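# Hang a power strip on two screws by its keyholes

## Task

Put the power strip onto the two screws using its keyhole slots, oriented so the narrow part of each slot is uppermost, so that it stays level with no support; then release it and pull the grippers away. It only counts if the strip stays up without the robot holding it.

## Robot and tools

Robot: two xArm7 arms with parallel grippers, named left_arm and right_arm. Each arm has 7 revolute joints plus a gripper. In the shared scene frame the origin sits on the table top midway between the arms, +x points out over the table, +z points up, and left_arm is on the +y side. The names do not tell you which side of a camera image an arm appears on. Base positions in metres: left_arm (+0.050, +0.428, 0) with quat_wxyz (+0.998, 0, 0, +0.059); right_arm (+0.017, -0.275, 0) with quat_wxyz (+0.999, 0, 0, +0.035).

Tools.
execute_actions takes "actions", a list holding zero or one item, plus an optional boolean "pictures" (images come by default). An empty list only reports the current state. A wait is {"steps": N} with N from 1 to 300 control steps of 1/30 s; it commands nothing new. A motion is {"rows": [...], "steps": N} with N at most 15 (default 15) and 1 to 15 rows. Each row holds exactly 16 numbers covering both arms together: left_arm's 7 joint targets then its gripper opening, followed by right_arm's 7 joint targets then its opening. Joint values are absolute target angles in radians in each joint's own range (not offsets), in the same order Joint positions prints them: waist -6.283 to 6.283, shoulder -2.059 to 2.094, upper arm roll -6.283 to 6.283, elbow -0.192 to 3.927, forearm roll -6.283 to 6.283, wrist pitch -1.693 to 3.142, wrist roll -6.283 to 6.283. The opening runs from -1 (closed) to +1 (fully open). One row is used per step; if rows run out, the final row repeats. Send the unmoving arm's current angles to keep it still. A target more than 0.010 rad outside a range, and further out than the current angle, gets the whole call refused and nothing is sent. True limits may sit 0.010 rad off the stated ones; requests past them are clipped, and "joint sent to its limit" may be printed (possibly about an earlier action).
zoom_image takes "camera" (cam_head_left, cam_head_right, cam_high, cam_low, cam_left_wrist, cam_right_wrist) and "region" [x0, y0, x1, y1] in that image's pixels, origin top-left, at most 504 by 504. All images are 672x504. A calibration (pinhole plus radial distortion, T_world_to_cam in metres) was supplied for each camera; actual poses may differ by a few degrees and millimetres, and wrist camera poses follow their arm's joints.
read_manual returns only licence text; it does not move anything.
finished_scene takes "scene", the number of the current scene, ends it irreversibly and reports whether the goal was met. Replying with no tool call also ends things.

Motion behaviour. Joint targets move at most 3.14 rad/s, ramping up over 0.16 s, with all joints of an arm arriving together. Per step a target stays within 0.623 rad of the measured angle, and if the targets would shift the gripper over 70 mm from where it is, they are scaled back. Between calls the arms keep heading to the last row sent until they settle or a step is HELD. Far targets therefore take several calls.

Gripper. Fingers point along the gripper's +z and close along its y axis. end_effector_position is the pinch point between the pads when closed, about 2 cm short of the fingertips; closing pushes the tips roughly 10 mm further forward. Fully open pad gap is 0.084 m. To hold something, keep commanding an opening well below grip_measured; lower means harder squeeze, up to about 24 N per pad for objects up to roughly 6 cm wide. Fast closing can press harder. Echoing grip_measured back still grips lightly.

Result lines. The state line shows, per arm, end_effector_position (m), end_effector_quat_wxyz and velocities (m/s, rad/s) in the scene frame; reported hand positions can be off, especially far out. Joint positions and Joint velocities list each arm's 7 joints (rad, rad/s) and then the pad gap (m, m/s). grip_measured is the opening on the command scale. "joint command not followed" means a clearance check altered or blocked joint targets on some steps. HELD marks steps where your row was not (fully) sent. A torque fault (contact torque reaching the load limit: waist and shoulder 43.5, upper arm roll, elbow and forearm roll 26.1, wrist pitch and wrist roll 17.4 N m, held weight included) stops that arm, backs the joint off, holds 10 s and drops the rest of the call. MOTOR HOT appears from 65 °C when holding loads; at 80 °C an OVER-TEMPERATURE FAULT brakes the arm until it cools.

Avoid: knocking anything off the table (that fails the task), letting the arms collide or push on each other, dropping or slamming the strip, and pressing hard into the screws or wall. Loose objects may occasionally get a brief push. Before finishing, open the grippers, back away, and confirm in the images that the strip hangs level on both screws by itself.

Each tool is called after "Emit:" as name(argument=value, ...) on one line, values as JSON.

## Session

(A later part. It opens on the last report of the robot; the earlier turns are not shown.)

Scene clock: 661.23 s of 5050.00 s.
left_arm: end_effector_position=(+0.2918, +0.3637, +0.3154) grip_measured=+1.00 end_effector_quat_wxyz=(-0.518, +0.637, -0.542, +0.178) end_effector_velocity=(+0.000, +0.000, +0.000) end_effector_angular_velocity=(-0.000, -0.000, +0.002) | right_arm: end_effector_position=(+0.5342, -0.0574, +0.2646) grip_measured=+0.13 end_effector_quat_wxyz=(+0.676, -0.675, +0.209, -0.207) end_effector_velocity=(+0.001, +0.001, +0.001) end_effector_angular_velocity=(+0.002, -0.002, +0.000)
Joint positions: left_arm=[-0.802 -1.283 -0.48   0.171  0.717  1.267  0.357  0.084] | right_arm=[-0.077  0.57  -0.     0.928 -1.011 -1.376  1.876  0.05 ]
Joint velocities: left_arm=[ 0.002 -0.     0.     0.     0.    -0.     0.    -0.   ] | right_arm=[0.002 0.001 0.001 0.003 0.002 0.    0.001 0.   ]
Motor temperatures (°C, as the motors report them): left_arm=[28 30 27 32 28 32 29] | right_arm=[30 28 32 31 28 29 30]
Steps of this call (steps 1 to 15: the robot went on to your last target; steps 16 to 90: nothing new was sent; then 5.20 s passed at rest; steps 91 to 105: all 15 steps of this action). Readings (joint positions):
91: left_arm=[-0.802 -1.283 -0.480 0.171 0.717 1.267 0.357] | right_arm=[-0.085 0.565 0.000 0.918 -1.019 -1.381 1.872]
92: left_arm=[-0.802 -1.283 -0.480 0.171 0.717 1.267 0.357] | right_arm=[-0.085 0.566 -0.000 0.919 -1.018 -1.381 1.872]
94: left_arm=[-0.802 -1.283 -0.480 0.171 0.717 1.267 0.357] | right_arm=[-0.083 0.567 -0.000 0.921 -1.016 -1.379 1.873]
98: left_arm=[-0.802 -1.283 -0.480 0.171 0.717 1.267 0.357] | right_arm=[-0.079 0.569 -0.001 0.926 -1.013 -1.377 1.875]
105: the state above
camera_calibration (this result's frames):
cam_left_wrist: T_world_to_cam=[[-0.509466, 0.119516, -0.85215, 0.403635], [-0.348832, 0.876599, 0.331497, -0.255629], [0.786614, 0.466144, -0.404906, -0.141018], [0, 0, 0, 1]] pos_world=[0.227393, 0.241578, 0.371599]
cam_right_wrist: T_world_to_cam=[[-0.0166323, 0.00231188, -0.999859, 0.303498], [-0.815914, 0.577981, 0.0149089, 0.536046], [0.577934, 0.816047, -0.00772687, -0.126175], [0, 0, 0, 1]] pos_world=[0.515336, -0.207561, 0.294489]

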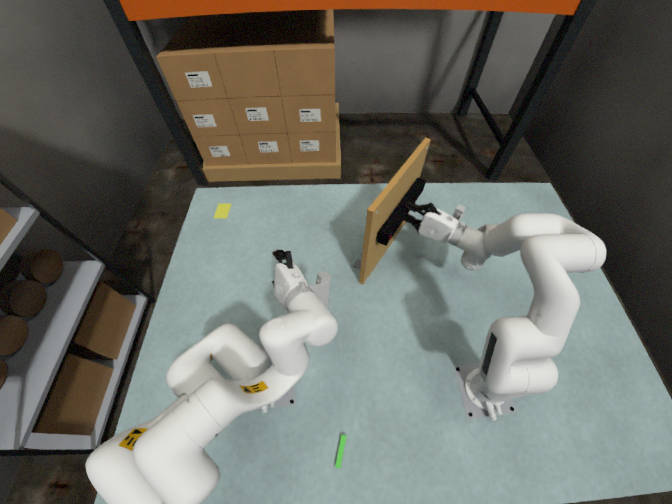

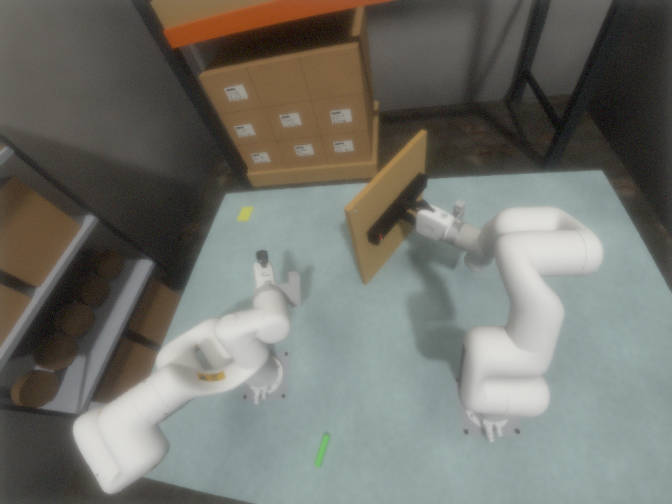

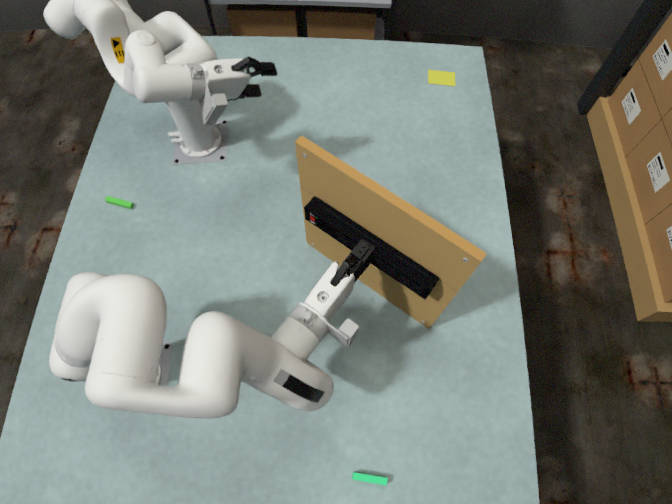

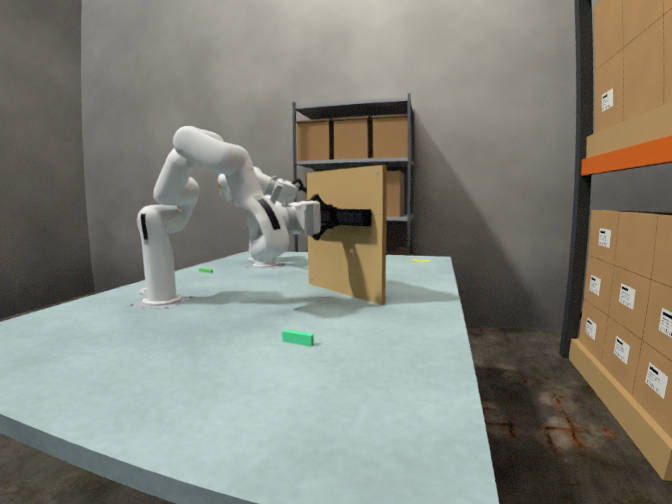

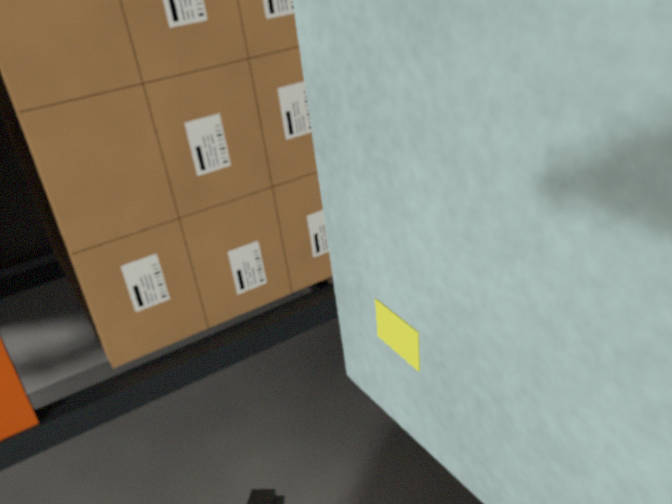

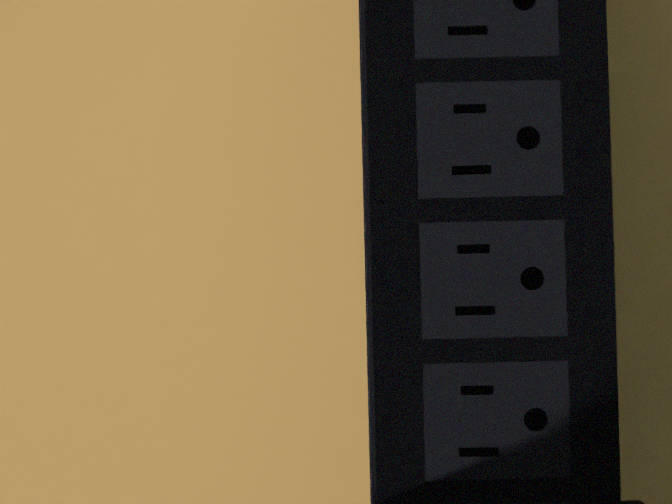

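Emit:
execute_actions(actions=[{"rows":[[-0.802,-1.283,-0.48,0.171,0.717,1.267,0.357,1,-0.0724,0.572,0,0.9325,-1.0074,-1.3735,1.878,-1],[-0.802,-1.283,-0.48,0.171,0.717,1.267,0.357,1,-0.0724,0.572,0,0.9325,-1.0074,-1.3735,1.878,-1],[-0.802,-1.283,-0.48,0.171,0.717,1.267,0.357,1,-0.0724,0.572,0,0.9325,-1.0074,-1.3735,1.878,-1],[-0.802,-1.283,-0.48,0.171,0.717,1.267,0.357,1,-0.0724,0.572,0,0.9325,-1.0074,-1.3735,1.878,-1],[-0.802,-1.283,-0.48,0.171,0.717,1.267,0.357,1,-0.068,0.5745,0,0.9375,-1.0035,-1.371,1.880,-1],[-0.802,-1.283,-0.48,0.171,0.717,1.267,0.357,1,-0.068,0.5745,0,0.9375,-1.0035,-1.371,1.880,-1],[-0.802,-1.283,-0.48,0.171,0.717,1.267,0.357,1,-0.068,0.5745,0,0.9375,-1.0035,-1.371,1.880,-1],[-0.802,-1.283,-0.48,0.171,0.717,1.267,0.357,1,-0.068,0.5745,0,0.9375,-1.0035,-1.371,1.880,-1],[-0.802,-1.283,-0.48,0.171,0.717,1.267,0.357,1,-0.0636,0.577,0,0.9423,-0.9996,-1.3685,1.882,-1]],"steps":15}])

Emit:
zoom_image(camera="cam_high", region=[270, 190, 450, 340])

Scene clock: 688.17 s of 5050.00 s.
left_arm: end_effector_position=(+0.2918, +0.3637, +0.3154) grip_measured=+1.00 end_effector_quat_wxyz=(-0.518, +0.637, -0.542, +0.178) end_effector_velocity=(-0.000, +0.000, -0.001) end_effector_angular_velocity=(+0.001, +0.001, +0.000) | right_arm: end_effector_position=(+0.5378, -0.0528, +0.2639) grip_measured=+0.13 end_effector_quat_wxyz=(+0.676, -0.675, +0.211, -0.207) end_effector_velocity=(-0.000, +0.001, +0.001) end_effector_angular_velocity=(+0.002, -0.001, +0.004)
Joint positions: left_arm=[-0.802 -1.283 -0.48   0.171  0.717  1.267  0.357  0.084] | right_arm=[-0.065  0.577 -0.001  0.941 -1.    -1.368  1.882  0.05 ]
Joint velocities: left_arm=[-0.001 -0.    -0.    -0.002  0.     0.001  0.    -0.   ] | right_arm=[ 0.004  0.001 -0.002  0.003 -0.    -0.003  0.002  0.001]
Motor temperatures (°C, as the motors report them): left_arm=[28 30 27 32 28 32 29] | right_arm=[30 28 32 31 28 29 30]
Steps of this call (steps 1 to 15: the robot went on to your last target; steps 16 to 90: nothing new was sent; then 23.43 s passed at rest; steps 91 to 105: all 15 steps of this action). Readings (joint positions):
91: left_arm=[-0.802 -1.283 -0.480 0.171 0.717 1.267 0.357] | right_arm=[-0.077 0.570 -0.000 0.928 -1.011 -1.376 1.876]
92: left_arm=[-0.802 -1.283 -0.480 0.171 0.717 1.267 0.357] | right_arm=[-0.076 0.570 -0.000 0.928 -1.011 -1.376 1.876]
94: left_arm=[-0.802 -1.283 -0.480 0.171 0.717 1.267 0.357] | right_arm=[-0.074 0.571 0.000 0.931 -1.009 -1.374 1.877]
98: left_arm=[-0.802 -1.283 -0.480 0.171 0.717 1.267 0.357] | right_arm=[-0.070 0.574 -0.000 0.936 -1.005 -1.371 1.879]
105: the state above
camera_calibration (this result's frames):
cam_left_wrist: T_world_to_cam=[[-0.509466, 0.119516, -0.85215, 0.403635], [-0.348832, 0.876599, 0.331497, -0.255629], [0.786613, 0.466144, -0.404907, -0.141018], [0, 0, 0, 1]] pos_world=[0.227393, 0.241578, 0.371599]
cam_right_wrist: T_world_to_cam=[[-0.019326, 0.00279761, -0.999809, 0.304364], [-0.814975, 0.579236, 0.017374, 0.535341], [0.579174, 0.815155, -0.00891432, -0.13239], [0, 0, 0, 1]] pos_world=[0.518849, -0.203022, 0.293825]

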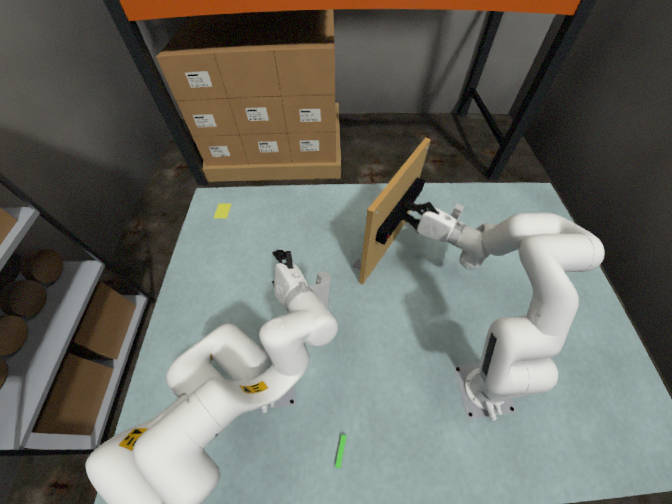

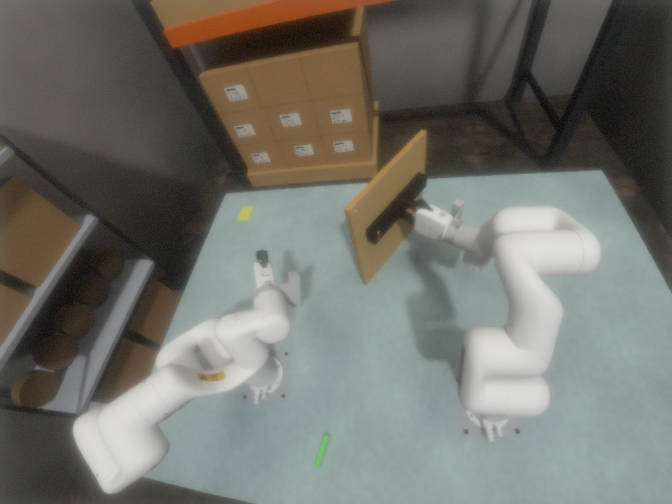

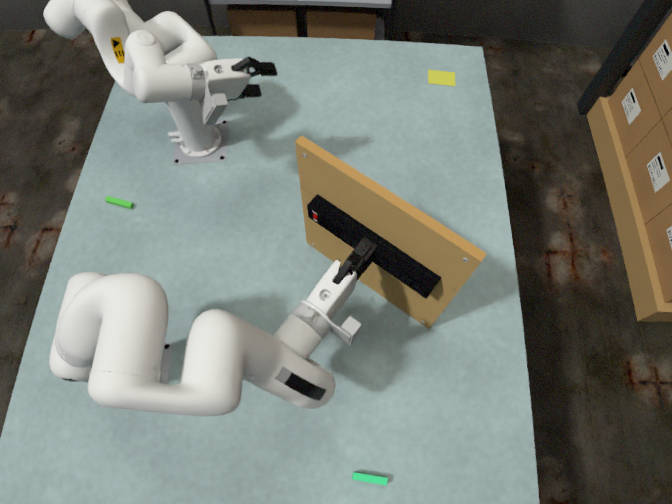

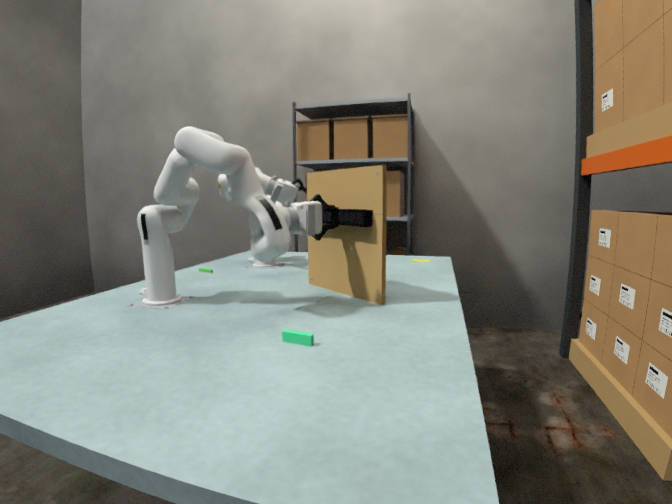

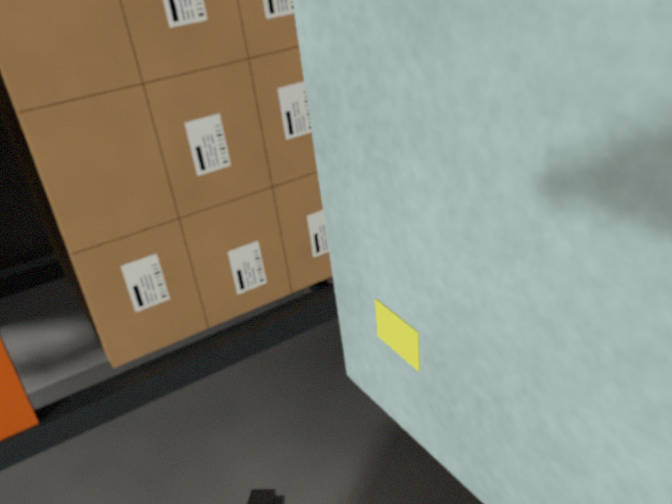

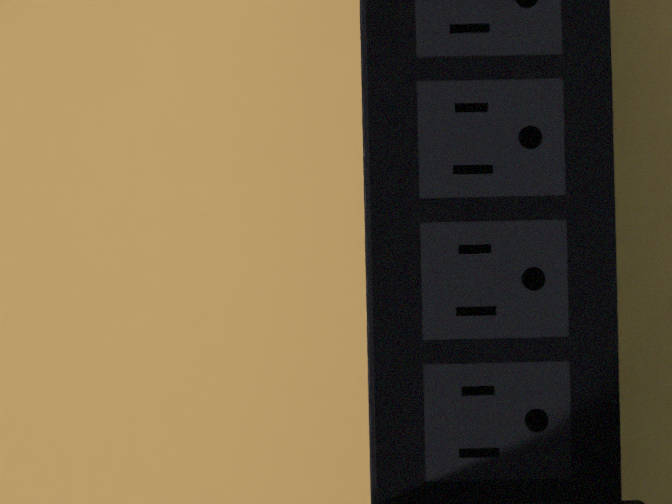

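Region (270, 190, 450, 340) of cam_high's 672x504 image, scaled by 2.800, with more detail than that image has.

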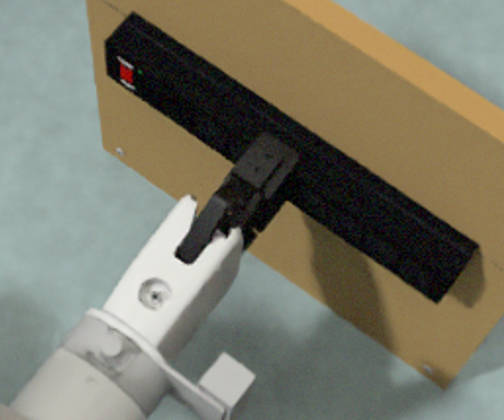

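Emit:
execute_actions(actions=[{"rows":[[-0.802,-1.283,-0.48,0.171,0.717,1.267,0.357,1,-0.0633,0.587,0,0.9433,-0.9986,-1.3728,1.874,-1],[-0.802,-1.283,-0.48,0.171,0.717,1.267,0.357,1,-0.0633,0.587,0,0.9433,-0.9986,-1.3728,1.874,-1],[-0.802,-1.283,-0.48,0.171,0.717,1.267,0.357,1,-0.0633,0.587,0,0.9433,-0.9986,-1.3728,1.874,-1],[-0.802,-1.283,-0.48,0.171,0.717,1.267,0.357,1,-0.063,0.597,0,0.9443,-0.9976,-1.3772,1.8655,-1],[-0.802,-1.283,-0.48,0.171,0.717,1.267,0.357,1,-0.063,0.597,0,0.9443,-0.9976,-1.3772,1.8655,-1],[-0.802,-1.283,-0.48,0.171,0.717,1.267,0.357,1,-0.063,0.597,0,0.9443,-0.9976,-1.3772,1.8655,-1],[-0.802,-1.283,-0.48,0.171,0.717,1.267,0.357,1,-0.0628,0.607,0,0.9453,-0.9966,-1.3815,1.857,-1],[-0.802,-1.283,-0.48,0.171,0.717,1.267,0.357,1,-0.0628,0.607,0,0.9453,-0.9966,-1.3815,1.857,-1],[-0.802,-1.283,-0.48,0.171,0.717,1.267,0.357,1,-0.0628,0.607,0,0.9453,-0.9966,-1.3815,1.857,-1],[-0.802,-1.283,-0.48,0.171,0.717,1.267,0.357,1,-0.0626,0.6165,0,0.9463,-0.9956,-1.386,1.849,-1]],"steps":15}], pictures=false)

Emit:
execute_actions(actions=[{"steps":8}])

Emit:
zoom_image(camera="cam_low", region=[290, 180, 400, 250])

Scene clock: 701.03 s of 5050.00 s.
left_arm: end_effector_position=(+0.2918, +0.3637, +0.3154) grip_measured=+1.00 end_effector_quat_wxyz=(-0.518, +0.637, -0.542, +0.178) end_effector_velocity=(+0.000, +0.000, -0.000) end_effector_angular_velocity=(-0.001, +0.001, +0.001) | right_arm: end_effector_position=(+0.5360, -0.0502, +0.2570) grip_measured=+0.13 end_effector_quat_wxyz=(+0.681, -0.672, +0.202, -0.207) end_effector_velocity=(-0.009, +0.005, -0.158) end_effector_angular_velocity=(-0.211, +0.322, -0.037)
Joint positions: left_arm=[-0.802 -1.283 -0.48   0.171  0.717  1.267  0.357  0.084] | right_arm=[-0.062  0.609  0.003  0.95  -0.996 -1.394  1.851  0.05 ]
Joint velocities: left_arm=[ 0.001 -0.     0.001  0.    -0.     0.001  0.    -0.   ] | right_arm=[ 0.021  0.131 -0.037 -0.11  -0.03   0.201 -0.032  0.001]
Motor temperatures (°C, as the motors report them): left_arm=[28 30 27 32 28 32 29] | right_arm=[30 28 32 31 28 29 30]
Steps of this call (steps 1 to 15: the robot went on to your last target; steps 16 to 90: nothing new was sent; then 9.37 s passed at rest; steps 91 to 105: all 15 steps of this action). Readings (joint positions):
91: left_arm=[-0.802 -1.283 -0.480 0.171 0.717 1.267 0.357] | right_arm=[-0.064 0.577 -0.000 0.942 -1.000 -1.369 1.882]
92: left_arm=[-0.802 -1.283 -0.480 0.171 0.717 1.267 0.357] | right_arm=[-0.064 0.579 -0.000 0.943 -0.999 -1.370 1.880]
94: left_arm=[-0.802 -1.283 -0.480 0.171 0.717 1.267 0.357] | right_arm=[-0.064 0.582 0.000 0.944 -0.998 -1.373 1.877]
98: left_arm=[-0.802 -1.283 -0.480 0.171 0.717 1.267 0.357] | right_arm=[-0.063 0.592 0.002 0.948 -0.997 -1.382 1.867]
105: the state above

Scene clock: 701.30 s of 5050.00 s.
left_arm: end_effector_position=(+0.2918, +0.3637, +0.3154) grip_measured=+1.00 end_effector_quat_wxyz=(-0.518, +0.637, -0.542, +0.178) end_effector_velocity=(+0.000, +0.000, -0.000) end_effector_angular_velocity=(+0.001, +0.001, +0.001) | right_arm: end_effector_position=(+0.5356, -0.0504, +0.2493) grip_measured=+0.13 end_effector_quat_wxyz=(+0.677, -0.676, +0.207, -0.204) end_effector_velocity=(+0.001, -0.001, +0.000) end_effector_angular_velocity=(-0.003, +0.000, -0.003)
Joint positions: left_arm=[-0.802 -1.283 -0.48   0.171  0.717  1.267  0.357  0.084] | right_arm=[-0.061  0.617  0.002  0.945 -0.997 -1.387  1.849  0.05 ]
Joint velocities: left_arm=[ 0.001  0.001 -0.    -0.    -0.     0.     0.    -0.   ] | right_arm=[-0.002 -0.001  0.     0.001  0.001  0.004  0.    -0.   ]
Motor temperatures (°C, as the motors report them): left_arm=[28 30 27 32 28 32 29] | right_arm=[30 28 32 31 28 29 30]
Steps of this call (steps 1 to 8: the robot went on to your last target). Readings (joint positions):
1: left_arm=[-0.802 -1.283 -0.480 0.171 0.717 1.267 0.357] | right_arm=[-0.061 0.614 0.002 0.946 -0.997 -1.387 1.850]
2: left_arm=[-0.802 -1.283 -0.480 0.171 0.717 1.267 0.357] | right_arm=[-0.061 0.618 0.002 0.945 -0.996 -1.387 1.850]
4: left_arm=[-0.802 -1.283 -0.480 0.171 0.717 1.267 0.357] | right_arm=[-0.061 0.617 0.002 0.945 -0.997 -1.387 1.849]
8: the state above
camera_calibration (this result's frames):
cam_left_wrist: T_world_to_cam=[[-0.509466, 0.119516, -0.85215, 0.403635], [-0.348832, 0.876599, 0.331497, -0.255629], [0.786614, 0.466144, -0.404906, -0.141018], [0, 0, 0, 1]] pos_world=[0.227393, 0.241578, 0.371599]
cam_right_wrist: T_world_to_cam=[[-0.0185362, 0.00157589, -0.999827, 0.289272], [-0.820032, 0.572091, 0.0161046, 0.535029], [0.572017, 0.820189, -0.00931212, -0.128988], [0, 0, 0, 1]] pos_world=[0.517887, -0.200746, 0.279405]

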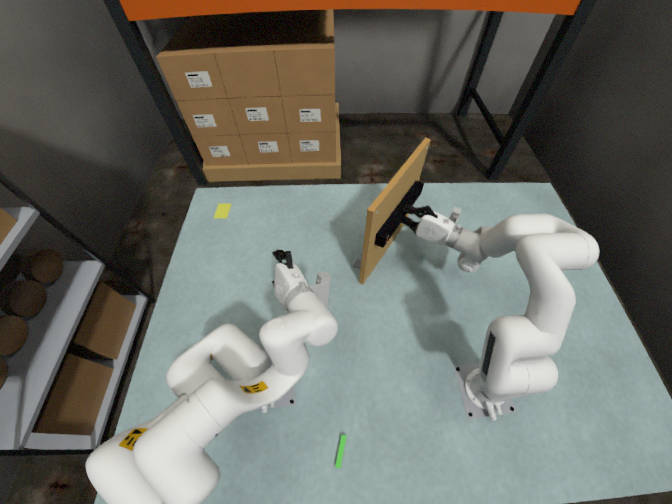

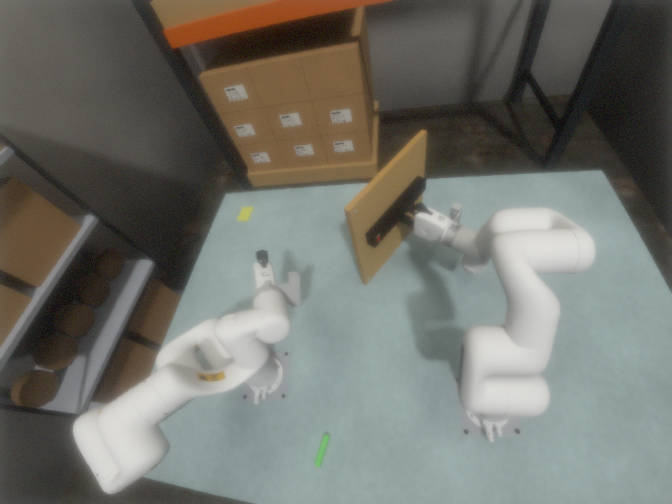

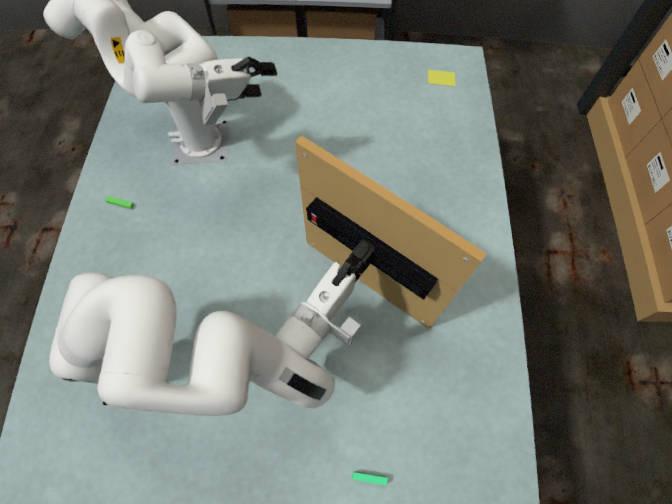

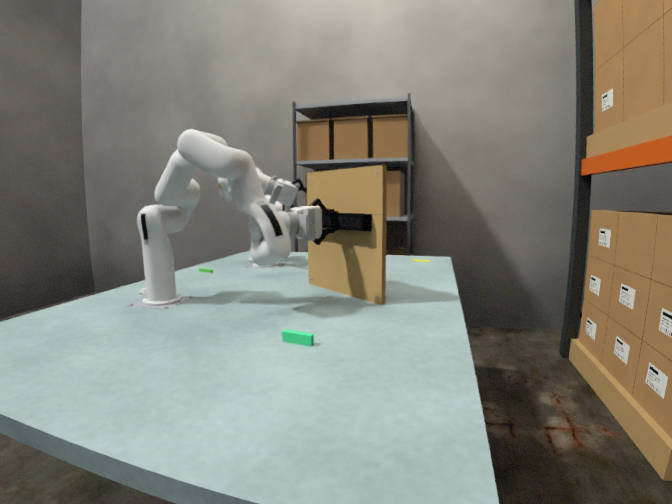

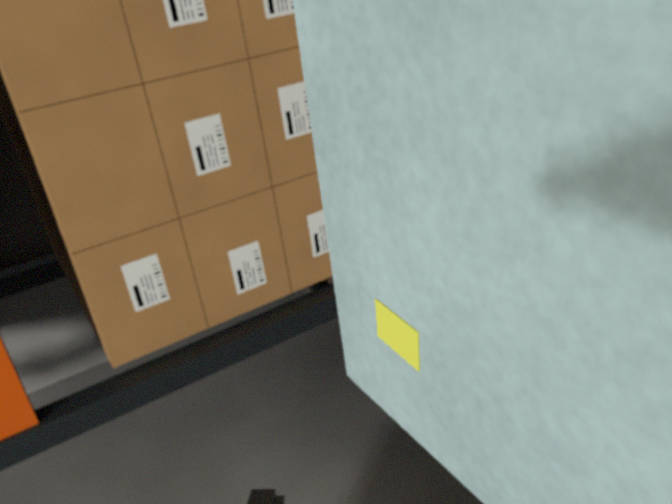

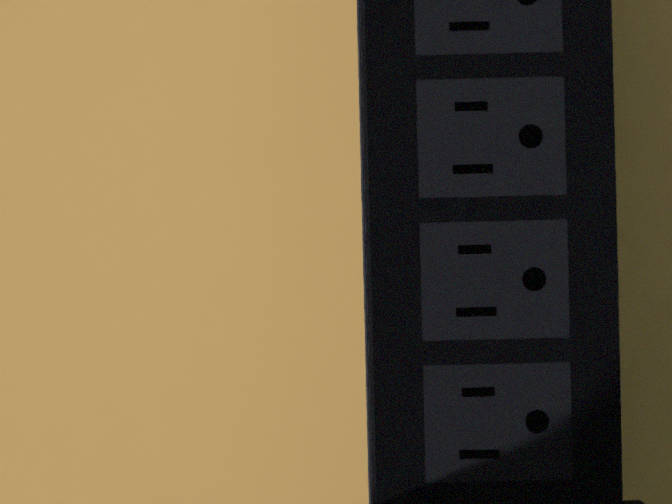

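Region (290, 180, 400, 250) of cam_low's 672x504 image, scaled by 4.582, with more detail than that image has; it fills the top 321 rows of this view, and the rest is white.

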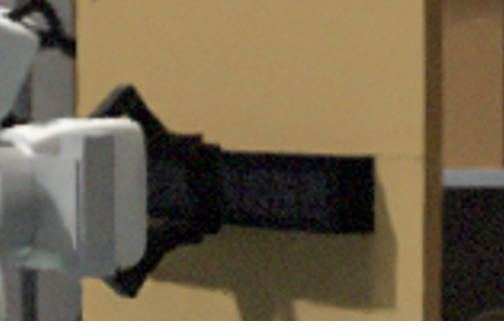

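Emit:
execute_actions(actions=[{"rows":[[-0.802,-1.283,-0.48,0.171,0.717,1.267,0.357,1,-0.0626,0.6165,0,0.9463,-0.9956,-1.386,1.849,-0.3],[-0.802,-1.283,-0.48,0.171,0.717,1.267,0.357,1,-0.0626,0.6165,0,0.9463,-0.9956,-1.386,1.849,0.1],[-0.802,-1.283,-0.48,0.171,0.717,1.267,0.357,1,-0.0626,0.6165,0,0.9463,-0.9956,-1.386,1.849,0.4],[-0.802,-1.283,-0.48,0.171,0.717,1.267,0.357,1,-0.0626,0.6165,0,0.9463,-0.9956,-1.386,1.849,1]],"steps":15}])

Scene clock: 723.77 s of 5050.00 s.
left_arm: end_effector_position=(+0.2918, +0.3637, +0.3154) grip_measured=+1.00 end_effector_quat_wxyz=(-0.518, +0.637, -0.542, +0.178) end_effector_velocity=(-0.000, +0.000, -0.000) end_effector_angular_velocity=(-0.000, +0.000, +0.001) | right_arm: end_effector_position=(+0.5373, -0.0528, +0.2496) grip_measured=+1.00 end_effector_quat_wxyz=(+0.676, -0.676, +0.209, -0.207) end_effector_velocity=(-0.004, +0.005, +0.001) end_effector_angular_velocity=(+0.004, +0.000, +0.013)
Joint positions: left_arm=[-0.802 -1.283 -0.48   0.171  0.717  1.267  0.357  0.084] | right_arm=[-0.063  0.617 -0.001  0.947 -0.995 -1.386  1.849  0.084]
Joint velocities: left_arm=[ 0.001 -0.    -0.     0.    -0.001  0.001  0.    -0.   ] | right_arm=[ 0.005 -0.002  0.005 -0.003 -0.004 -0.003  0.     0.   ]
Motor temperatures (°C, as the motors report them): left_arm=[28 30 27 32 28 32 29] | right_arm=[30 28 32 31 28 29 30]
Steps of this call (steps 1 to 15: the robot went on to your last target; steps 16 to 90: nothing new was sent; then 18.97 s passed at rest; steps 91 to 105: all 15 steps of this action). Readings (joint positions):
91: left_arm=[-0.802 -1.283 -0.480 0.171 0.717 1.267 0.357] | right_arm=[-0.062 0.617 0.000 0.946 -0.996 -1.386 1.849]
92: left_arm=[-0.802 -1.283 -0.480 0.171 0.717 1.267 0.357] | right_arm=[-0.062 0.617 0.000 0.946 -0.996 -1.386 1.849]
94: left_arm=[-0.802 -1.283 -0.480 0.171 0.717 1.267 0.357] | right_arm=[-0.064 0.617 -0.002 0.947 -0.993 -1.384 1.849]
98: left_arm=[-0.802 -1.283 -0.480 0.171 0.717 1.267 0.357] | right_arm=[-0.067 0.617 -0.006 0.948 -0.993 -1.384 1.849]
105: the state above
camera_calibration (this result's frames):
cam_left_wrist: T_world_to_cam=[[-0.509466, 0.119516, -0.85215, 0.403635], [-0.348832, 0.876599, 0.331497, -0.255629], [0.786614, 0.466144, -0.404906, -0.141018], [0, 0, 0, 1]] pos_world=[0.227393, 0.241578, 0.371599]
cam_right_wrist: T_world_to_cam=[[-0.0172468, 0.0000861151, -0.999851, 0.288755], [-0.816613, 0.577013, 0.0141357, 0.536675], [0.576929, 0.816735, -0.00988128, -0.130706], [0, 0, 0, 1]] pos_world=[0.518643, -0.202941, 0.279834]

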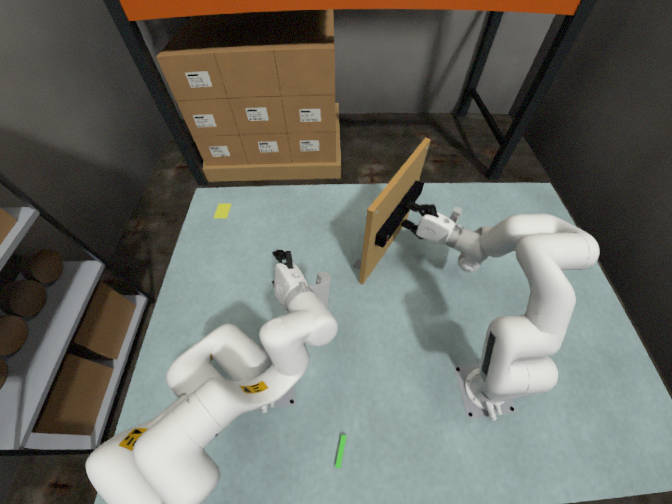

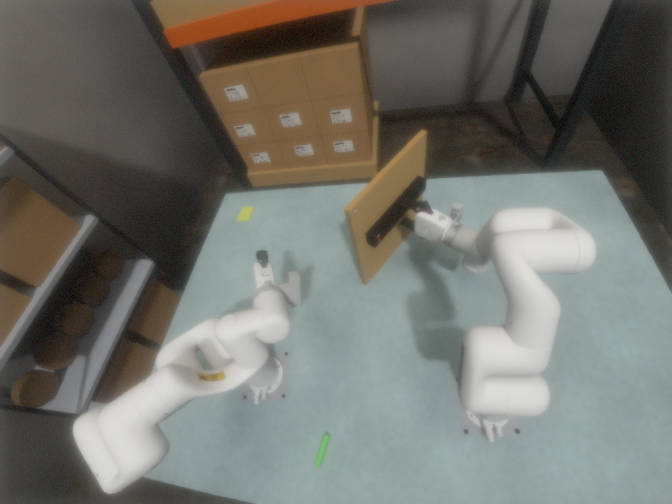

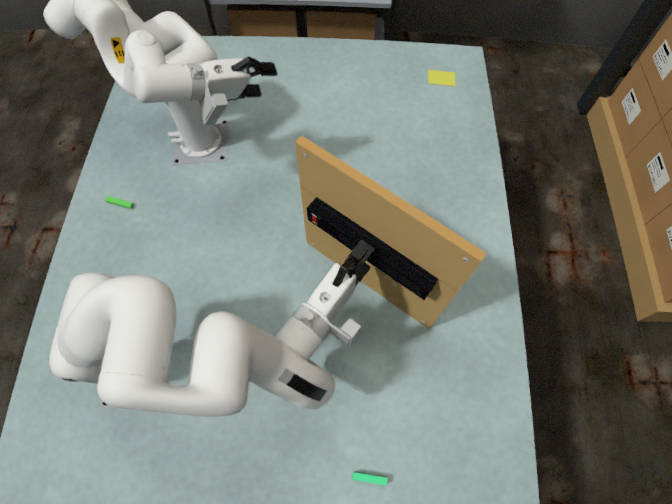

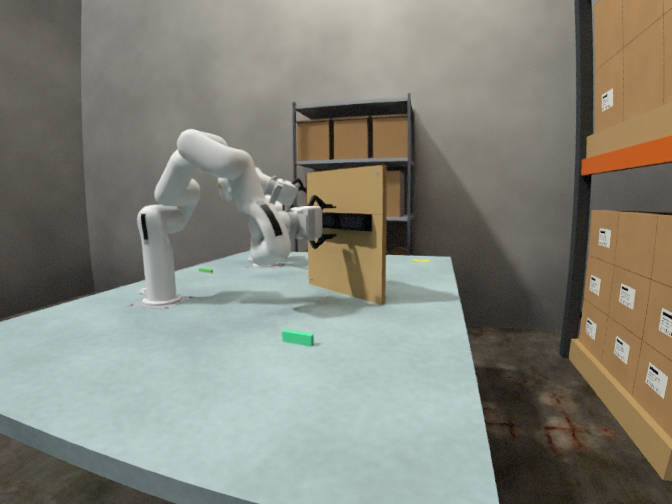

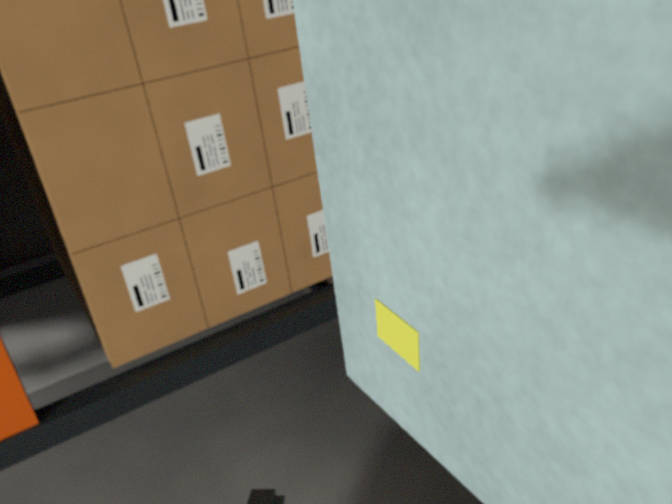

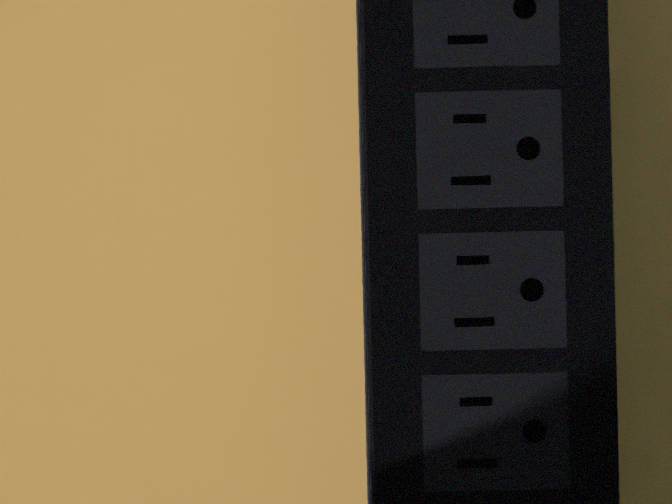

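It hangs. Retreat along −n about 6 cm, keeping z.

Emit:
execute_actions(actions=[{"rows":[[-0.802,-1.283,-0.48,0.171,0.717,1.267,0.357,1,-0.128,0.582,0,0.874,-1.053,-1.424,1.819,1],[-0.802,-1.283,-0.48,0.171,0.717,1.267,0.357,1,-0.128,0.582,0,0.874,-1.053,-1.424,1.819,1],[-0.802,-1.283,-0.48,0.171,0.717,1.267,0.357,1,-0.128,0.582,0,0.874,-1.053,-1.424,1.819,1],[-0.802,-1.283,-0.48,0.171,0.717,1.267,0.357,1,-0.128,0.582,0,0.874,-1.053,-1.424,1.819,1],[-0.802,-1.283,-0.48,0.171,0.717,1.267,0.357,1,-0.128,0.582,0,0.874,-1.053,-1.424,1.819,1],[-0.802,-1.283,-0.48,0.171,0.717,1.267,0.357,1,-0.128,0.582,0,0.874,-1.053,-1.424,1.819,1],[-0.802,-1.283,-0.48,0.171,0.717,1.267,0.357,1,-0.22,0.54,0,0.76,-1.12,-1.474,1.78,1]],"steps":15}], pictures=false)

Emit:
execute_actions(actions=[{"rows":[[-0.802,-1.283,-0.48,0.171,0.717,1.267,0.357,1,-0.7,0.5,0,0.76,-1.12,-1.474,1.78,1]],"steps":15}], pictures=false)

Emit:
execute_actions(actions=[{"steps":20}])

Scene clock: 734.83 s of 5050.00 s.
left_arm: end_effector_position=(+0.2918, +0.3637, +0.3154) grip_measured=+1.00 end_effector_quat_wxyz=(-0.518, +0.637, -0.542, +0.178) end_effector_velocity=(-0.000, -0.000, +0.000) end_effector_angular_velocity=(+0.000, -0.001, -0.000) | right_arm: end_effector_position=(+0.4942, -0.1108, +0.2483) grip_measured=+1.00 end_effector_quat_wxyz=(+0.675, -0.673, +0.217, -0.210) end_effector_velocity=(-0.040, -0.006, +0.006) end_effector_angular_velocity=(+0.029, -0.001, +0.045)
Joint positions: left_arm=[-0.802 -1.283 -0.48   0.171  0.717  1.267  0.357  0.084] | right_arm=[-0.213  0.544 -0.002  0.77  -1.113 -1.469  1.784  0.084]
Joint velocities: left_arm=[-0.     0.001 -0.001  0.001 -0.     0.001 -0.     0.   ] | right_arm=[-0.076 -0.046  0.042 -0.112 -0.077 -0.051 -0.045 -0.   ]
Motor temperatures (°C, as the motors report them): left_arm=[28 30 27 32 28 32 29] | right_arm=[30 28 32 31 28 29 30]
Steps of this call (steps 1 to 15: the robot went on to your last target; steps 16 to 90: nothing new was sent; then 7.57 s passed at rest; steps 91 to 105: all 15 steps of this action). Readings (joint positions):
91: left_arm=[-0.802 -1.283 -0.480 0.171 0.717 1.267 0.357] | right_arm=[-0.063 0.616 0.000 0.946 -0.996 -1.386 1.849]
92: left_arm=[-0.802 -1.283 -0.480 0.171 0.717 1.267 0.357] | right_arm=[-0.066 0.615 0.001 0.943 -0.999 -1.388 1.847]
94: left_arm=[-0.802 -1.283 -0.480 0.171 0.717 1.267 0.357] | right_arm=[-0.090 0.601 0.003 0.913 -1.022 -1.403 1.835]
98: left_arm=[-0.802 -1.283 -0.480 0.171 0.717 1.267 0.357] | right_arm=[-0.126 0.584 -0.002 0.878 -1.049 -1.422 1.821]
105: the state above

Scene clock: 735.33 s of 5050.00 s.
left_arm: end_effector_position=(+0.2918, +0.3637, +0.3154) grip_measured=+1.00 end_effector_quat_wxyz=(-0.518, +0.637, -0.542, +0.178) end_effector_velocity=(-0.000, -0.000, +0.001) end_effector_angular_velocity=(-0.002, -0.001, +0.000) | right_arm: end_effector_position=(+0.5182, -0.2970, +0.2625) grip_measured=+1.00 end_effector_quat_wxyz=(+0.624, -0.621, +0.327, -0.342) end_effector_velocity=(-0.024, -0.446, +0.032) end_effector_angular_velocity=(-0.033, -0.060, -0.887)
Joint positions: left_arm=[-0.802 -1.283 -0.48   0.171  0.717  1.267  0.357  0.084] | right_arm=[-0.593  0.509 -0.     0.762 -1.119 -1.473  1.78   0.084]
Joint velocities: left_arm=[ 0.001 -0.     0.001  0.002 -0.     0.     0.    -0.   ] | right_arm=[-0.896 -0.078  0.002 -0.015 -0.007 -0.004 -0.004 -0.   ]
Motor temperatures (°C, as the motors report them): left_arm=[28 30 27 32 28 32 29] | right_arm=[30 28 32 30 28 29 30]
Steps of this call (steps 1 to 15: all 15 steps of this action). Readings (joint positions):
1: left_arm=[-0.802 -1.283 -0.480 0.171 0.717 1.267 0.357] | right_arm=[-0.215 0.543 -0.001 0.767 -1.115 -1.471 1.783]
2: left_arm=[-0.802 -1.283 -0.480 0.171 0.717 1.267 0.357] | right_arm=[-0.219 0.542 0.001 0.766 -1.116 -1.471 1.782]
4: left_arm=[-0.802 -1.283 -0.480 0.171 0.717 1.267 0.357] | right_arm=[-0.257 0.539 0.006 0.765 -1.117 -1.471 1.782]
8: left_arm=[-0.802 -1.283 -0.480 0.171 0.717 1.267 0.357] | right_arm=[-0.383 0.528 -0.001 0.765 -1.117 -1.472 1.781]
15: the state above

Scene clock: 736.00 s of 5050.00 s.
left_arm: end_effector_position=(+0.2918, +0.3637, +0.3154) grip_measured=+1.00 end_effector_quat_wxyz=(-0.518, +0.637, -0.542, +0.178) end_effector_velocity=(+0.000, -0.000, +0.001) end_effector_angular_velocity=(-0.002, -0.001, -0.001) | right_arm: end_effector_position=(+0.5126, -0.3493, +0.2664) grip_measured=+1.00 end_effector_quat_wxyz=(+0.606, -0.603, +0.356, -0.377) end_effector_velocity=(-0.001, -0.002, -0.000) end_effector_angular_velocity=(-0.001, +0.001, -0.003)
Joint positions: left_arm=[-0.802 -1.283 -0.48   0.171  0.717  1.267  0.357  0.084] | right_arm=[-0.7    0.5    0.     0.76  -1.12  -1.474  1.78   0.084]
Joint velocities: left_arm=[ 0.    -0.001  0.     0.001 -0.    -0.001  0.    -0.   ] | right_arm=[-0.003 -0.    -0.002  0.    -0.002 -0.    -0.     0.   ]
Motor temperatures (°C, as the motors report them): left_arm=[28 30 27 32 28 32 29] | right_arm=[30 28 32 30 28 29 30]
Steps of this call (steps 1 to 20: the robot went on to your last target). Readings (joint positions):
1: left_arm=[-0.802 -1.283 -0.480 0.171 0.717 1.267 0.357] | right_arm=[-0.623 0.507 -0.001 0.761 -1.119 -1.474 1.780]
2: left_arm=[-0.802 -1.283 -0.480 0.171 0.717 1.267 0.357] | right_arm=[-0.648 0.505 -0.002 0.761 -1.119 -1.474 1.780]
4: left_arm=[-0.802 -1.283 -0.480 0.171 0.717 1.267 0.357] | right_arm=[-0.678 0.502 -0.004 0.761 -1.119 -1.474 1.780]
8: left_arm=[-0.802 -1.283 -0.480 0.171 0.717 1.267 0.357] | right_arm=[-0.693 0.501 0.001 0.760 -1.120 -1.474 1.780]
20: the state above
camera_calibration (this result's frames):
cam_left_wrist: T_world_to_cam=[[-0.509466, 0.119516, -0.85215, 0.403635], [-0.348832, 0.876599, 0.331497, -0.255629], [0.786614, 0.466144, -0.404907, -0.141018], [0, 0, 0, 1]] pos_world=[0.227393, 0.241578, 0.371599]
cam_right_wrist: T_world_to_cam=[[0.0145446, -0.0067481, -0.999871, 0.286475], [-0.445366, 0.895261, -0.0125206, 0.615303], [0.895231, 0.445491, 0.0100159, -0.172225], [0, 0, 0, 1]] pos_world=[0.424049, -0.472199, 0.295867]

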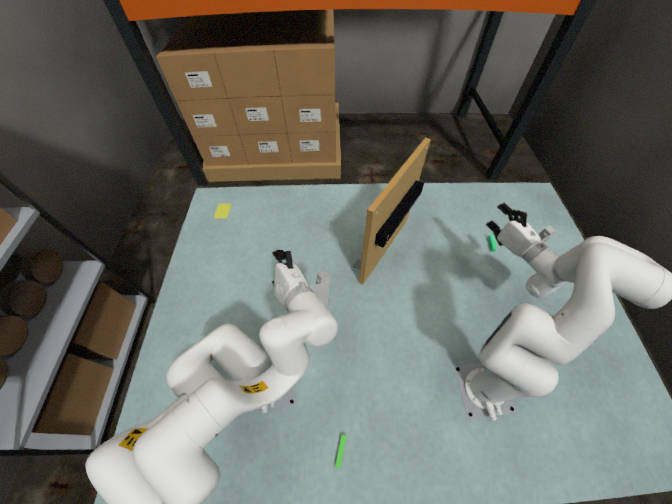

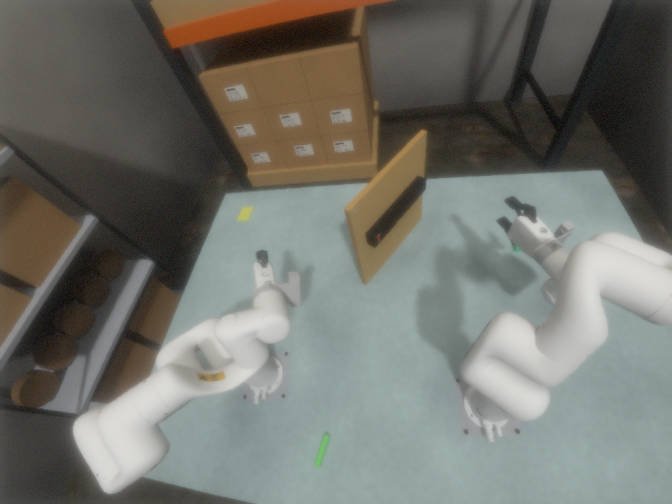

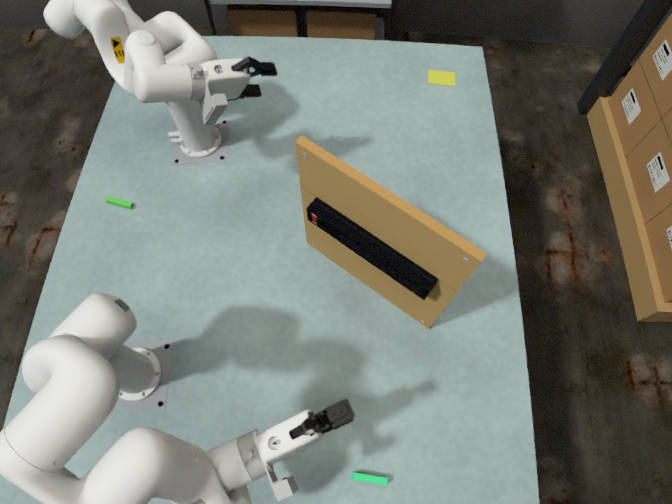

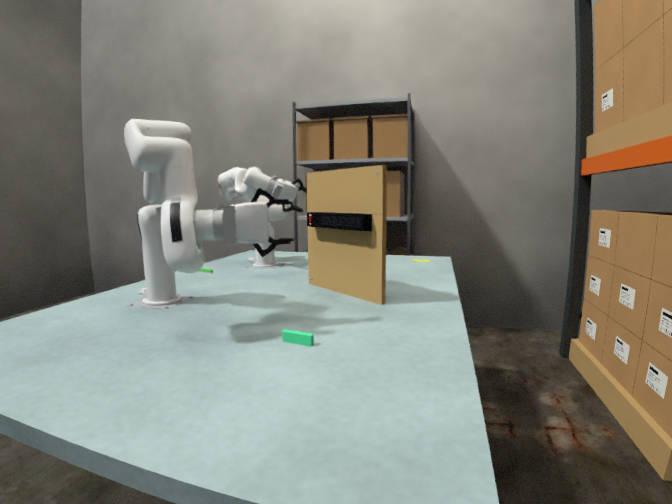

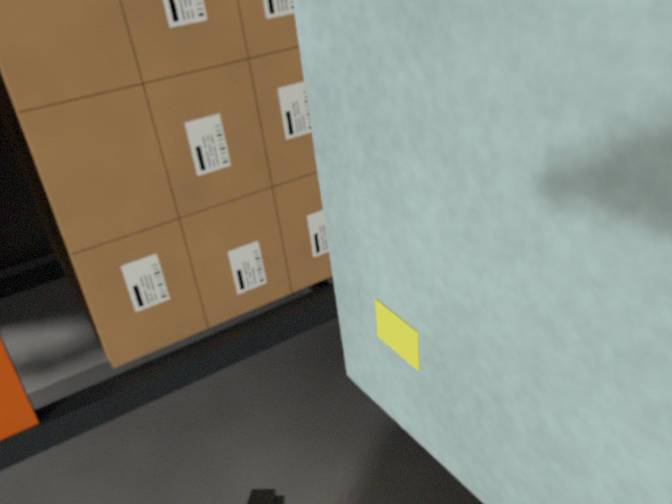

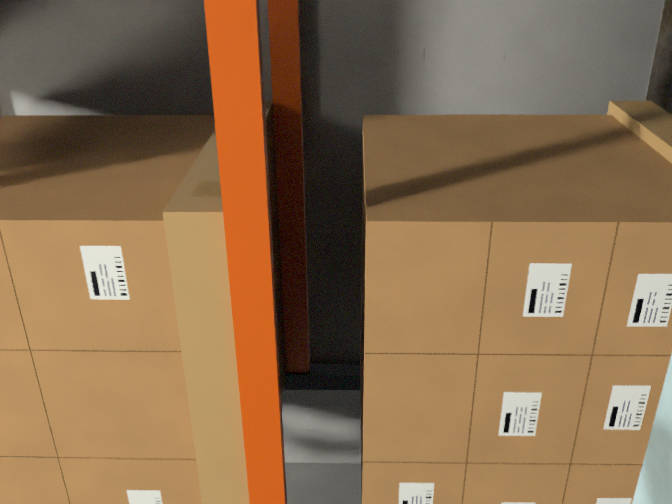

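Emit:
finished_scene(scene=1)

The scene is finished: the task was done.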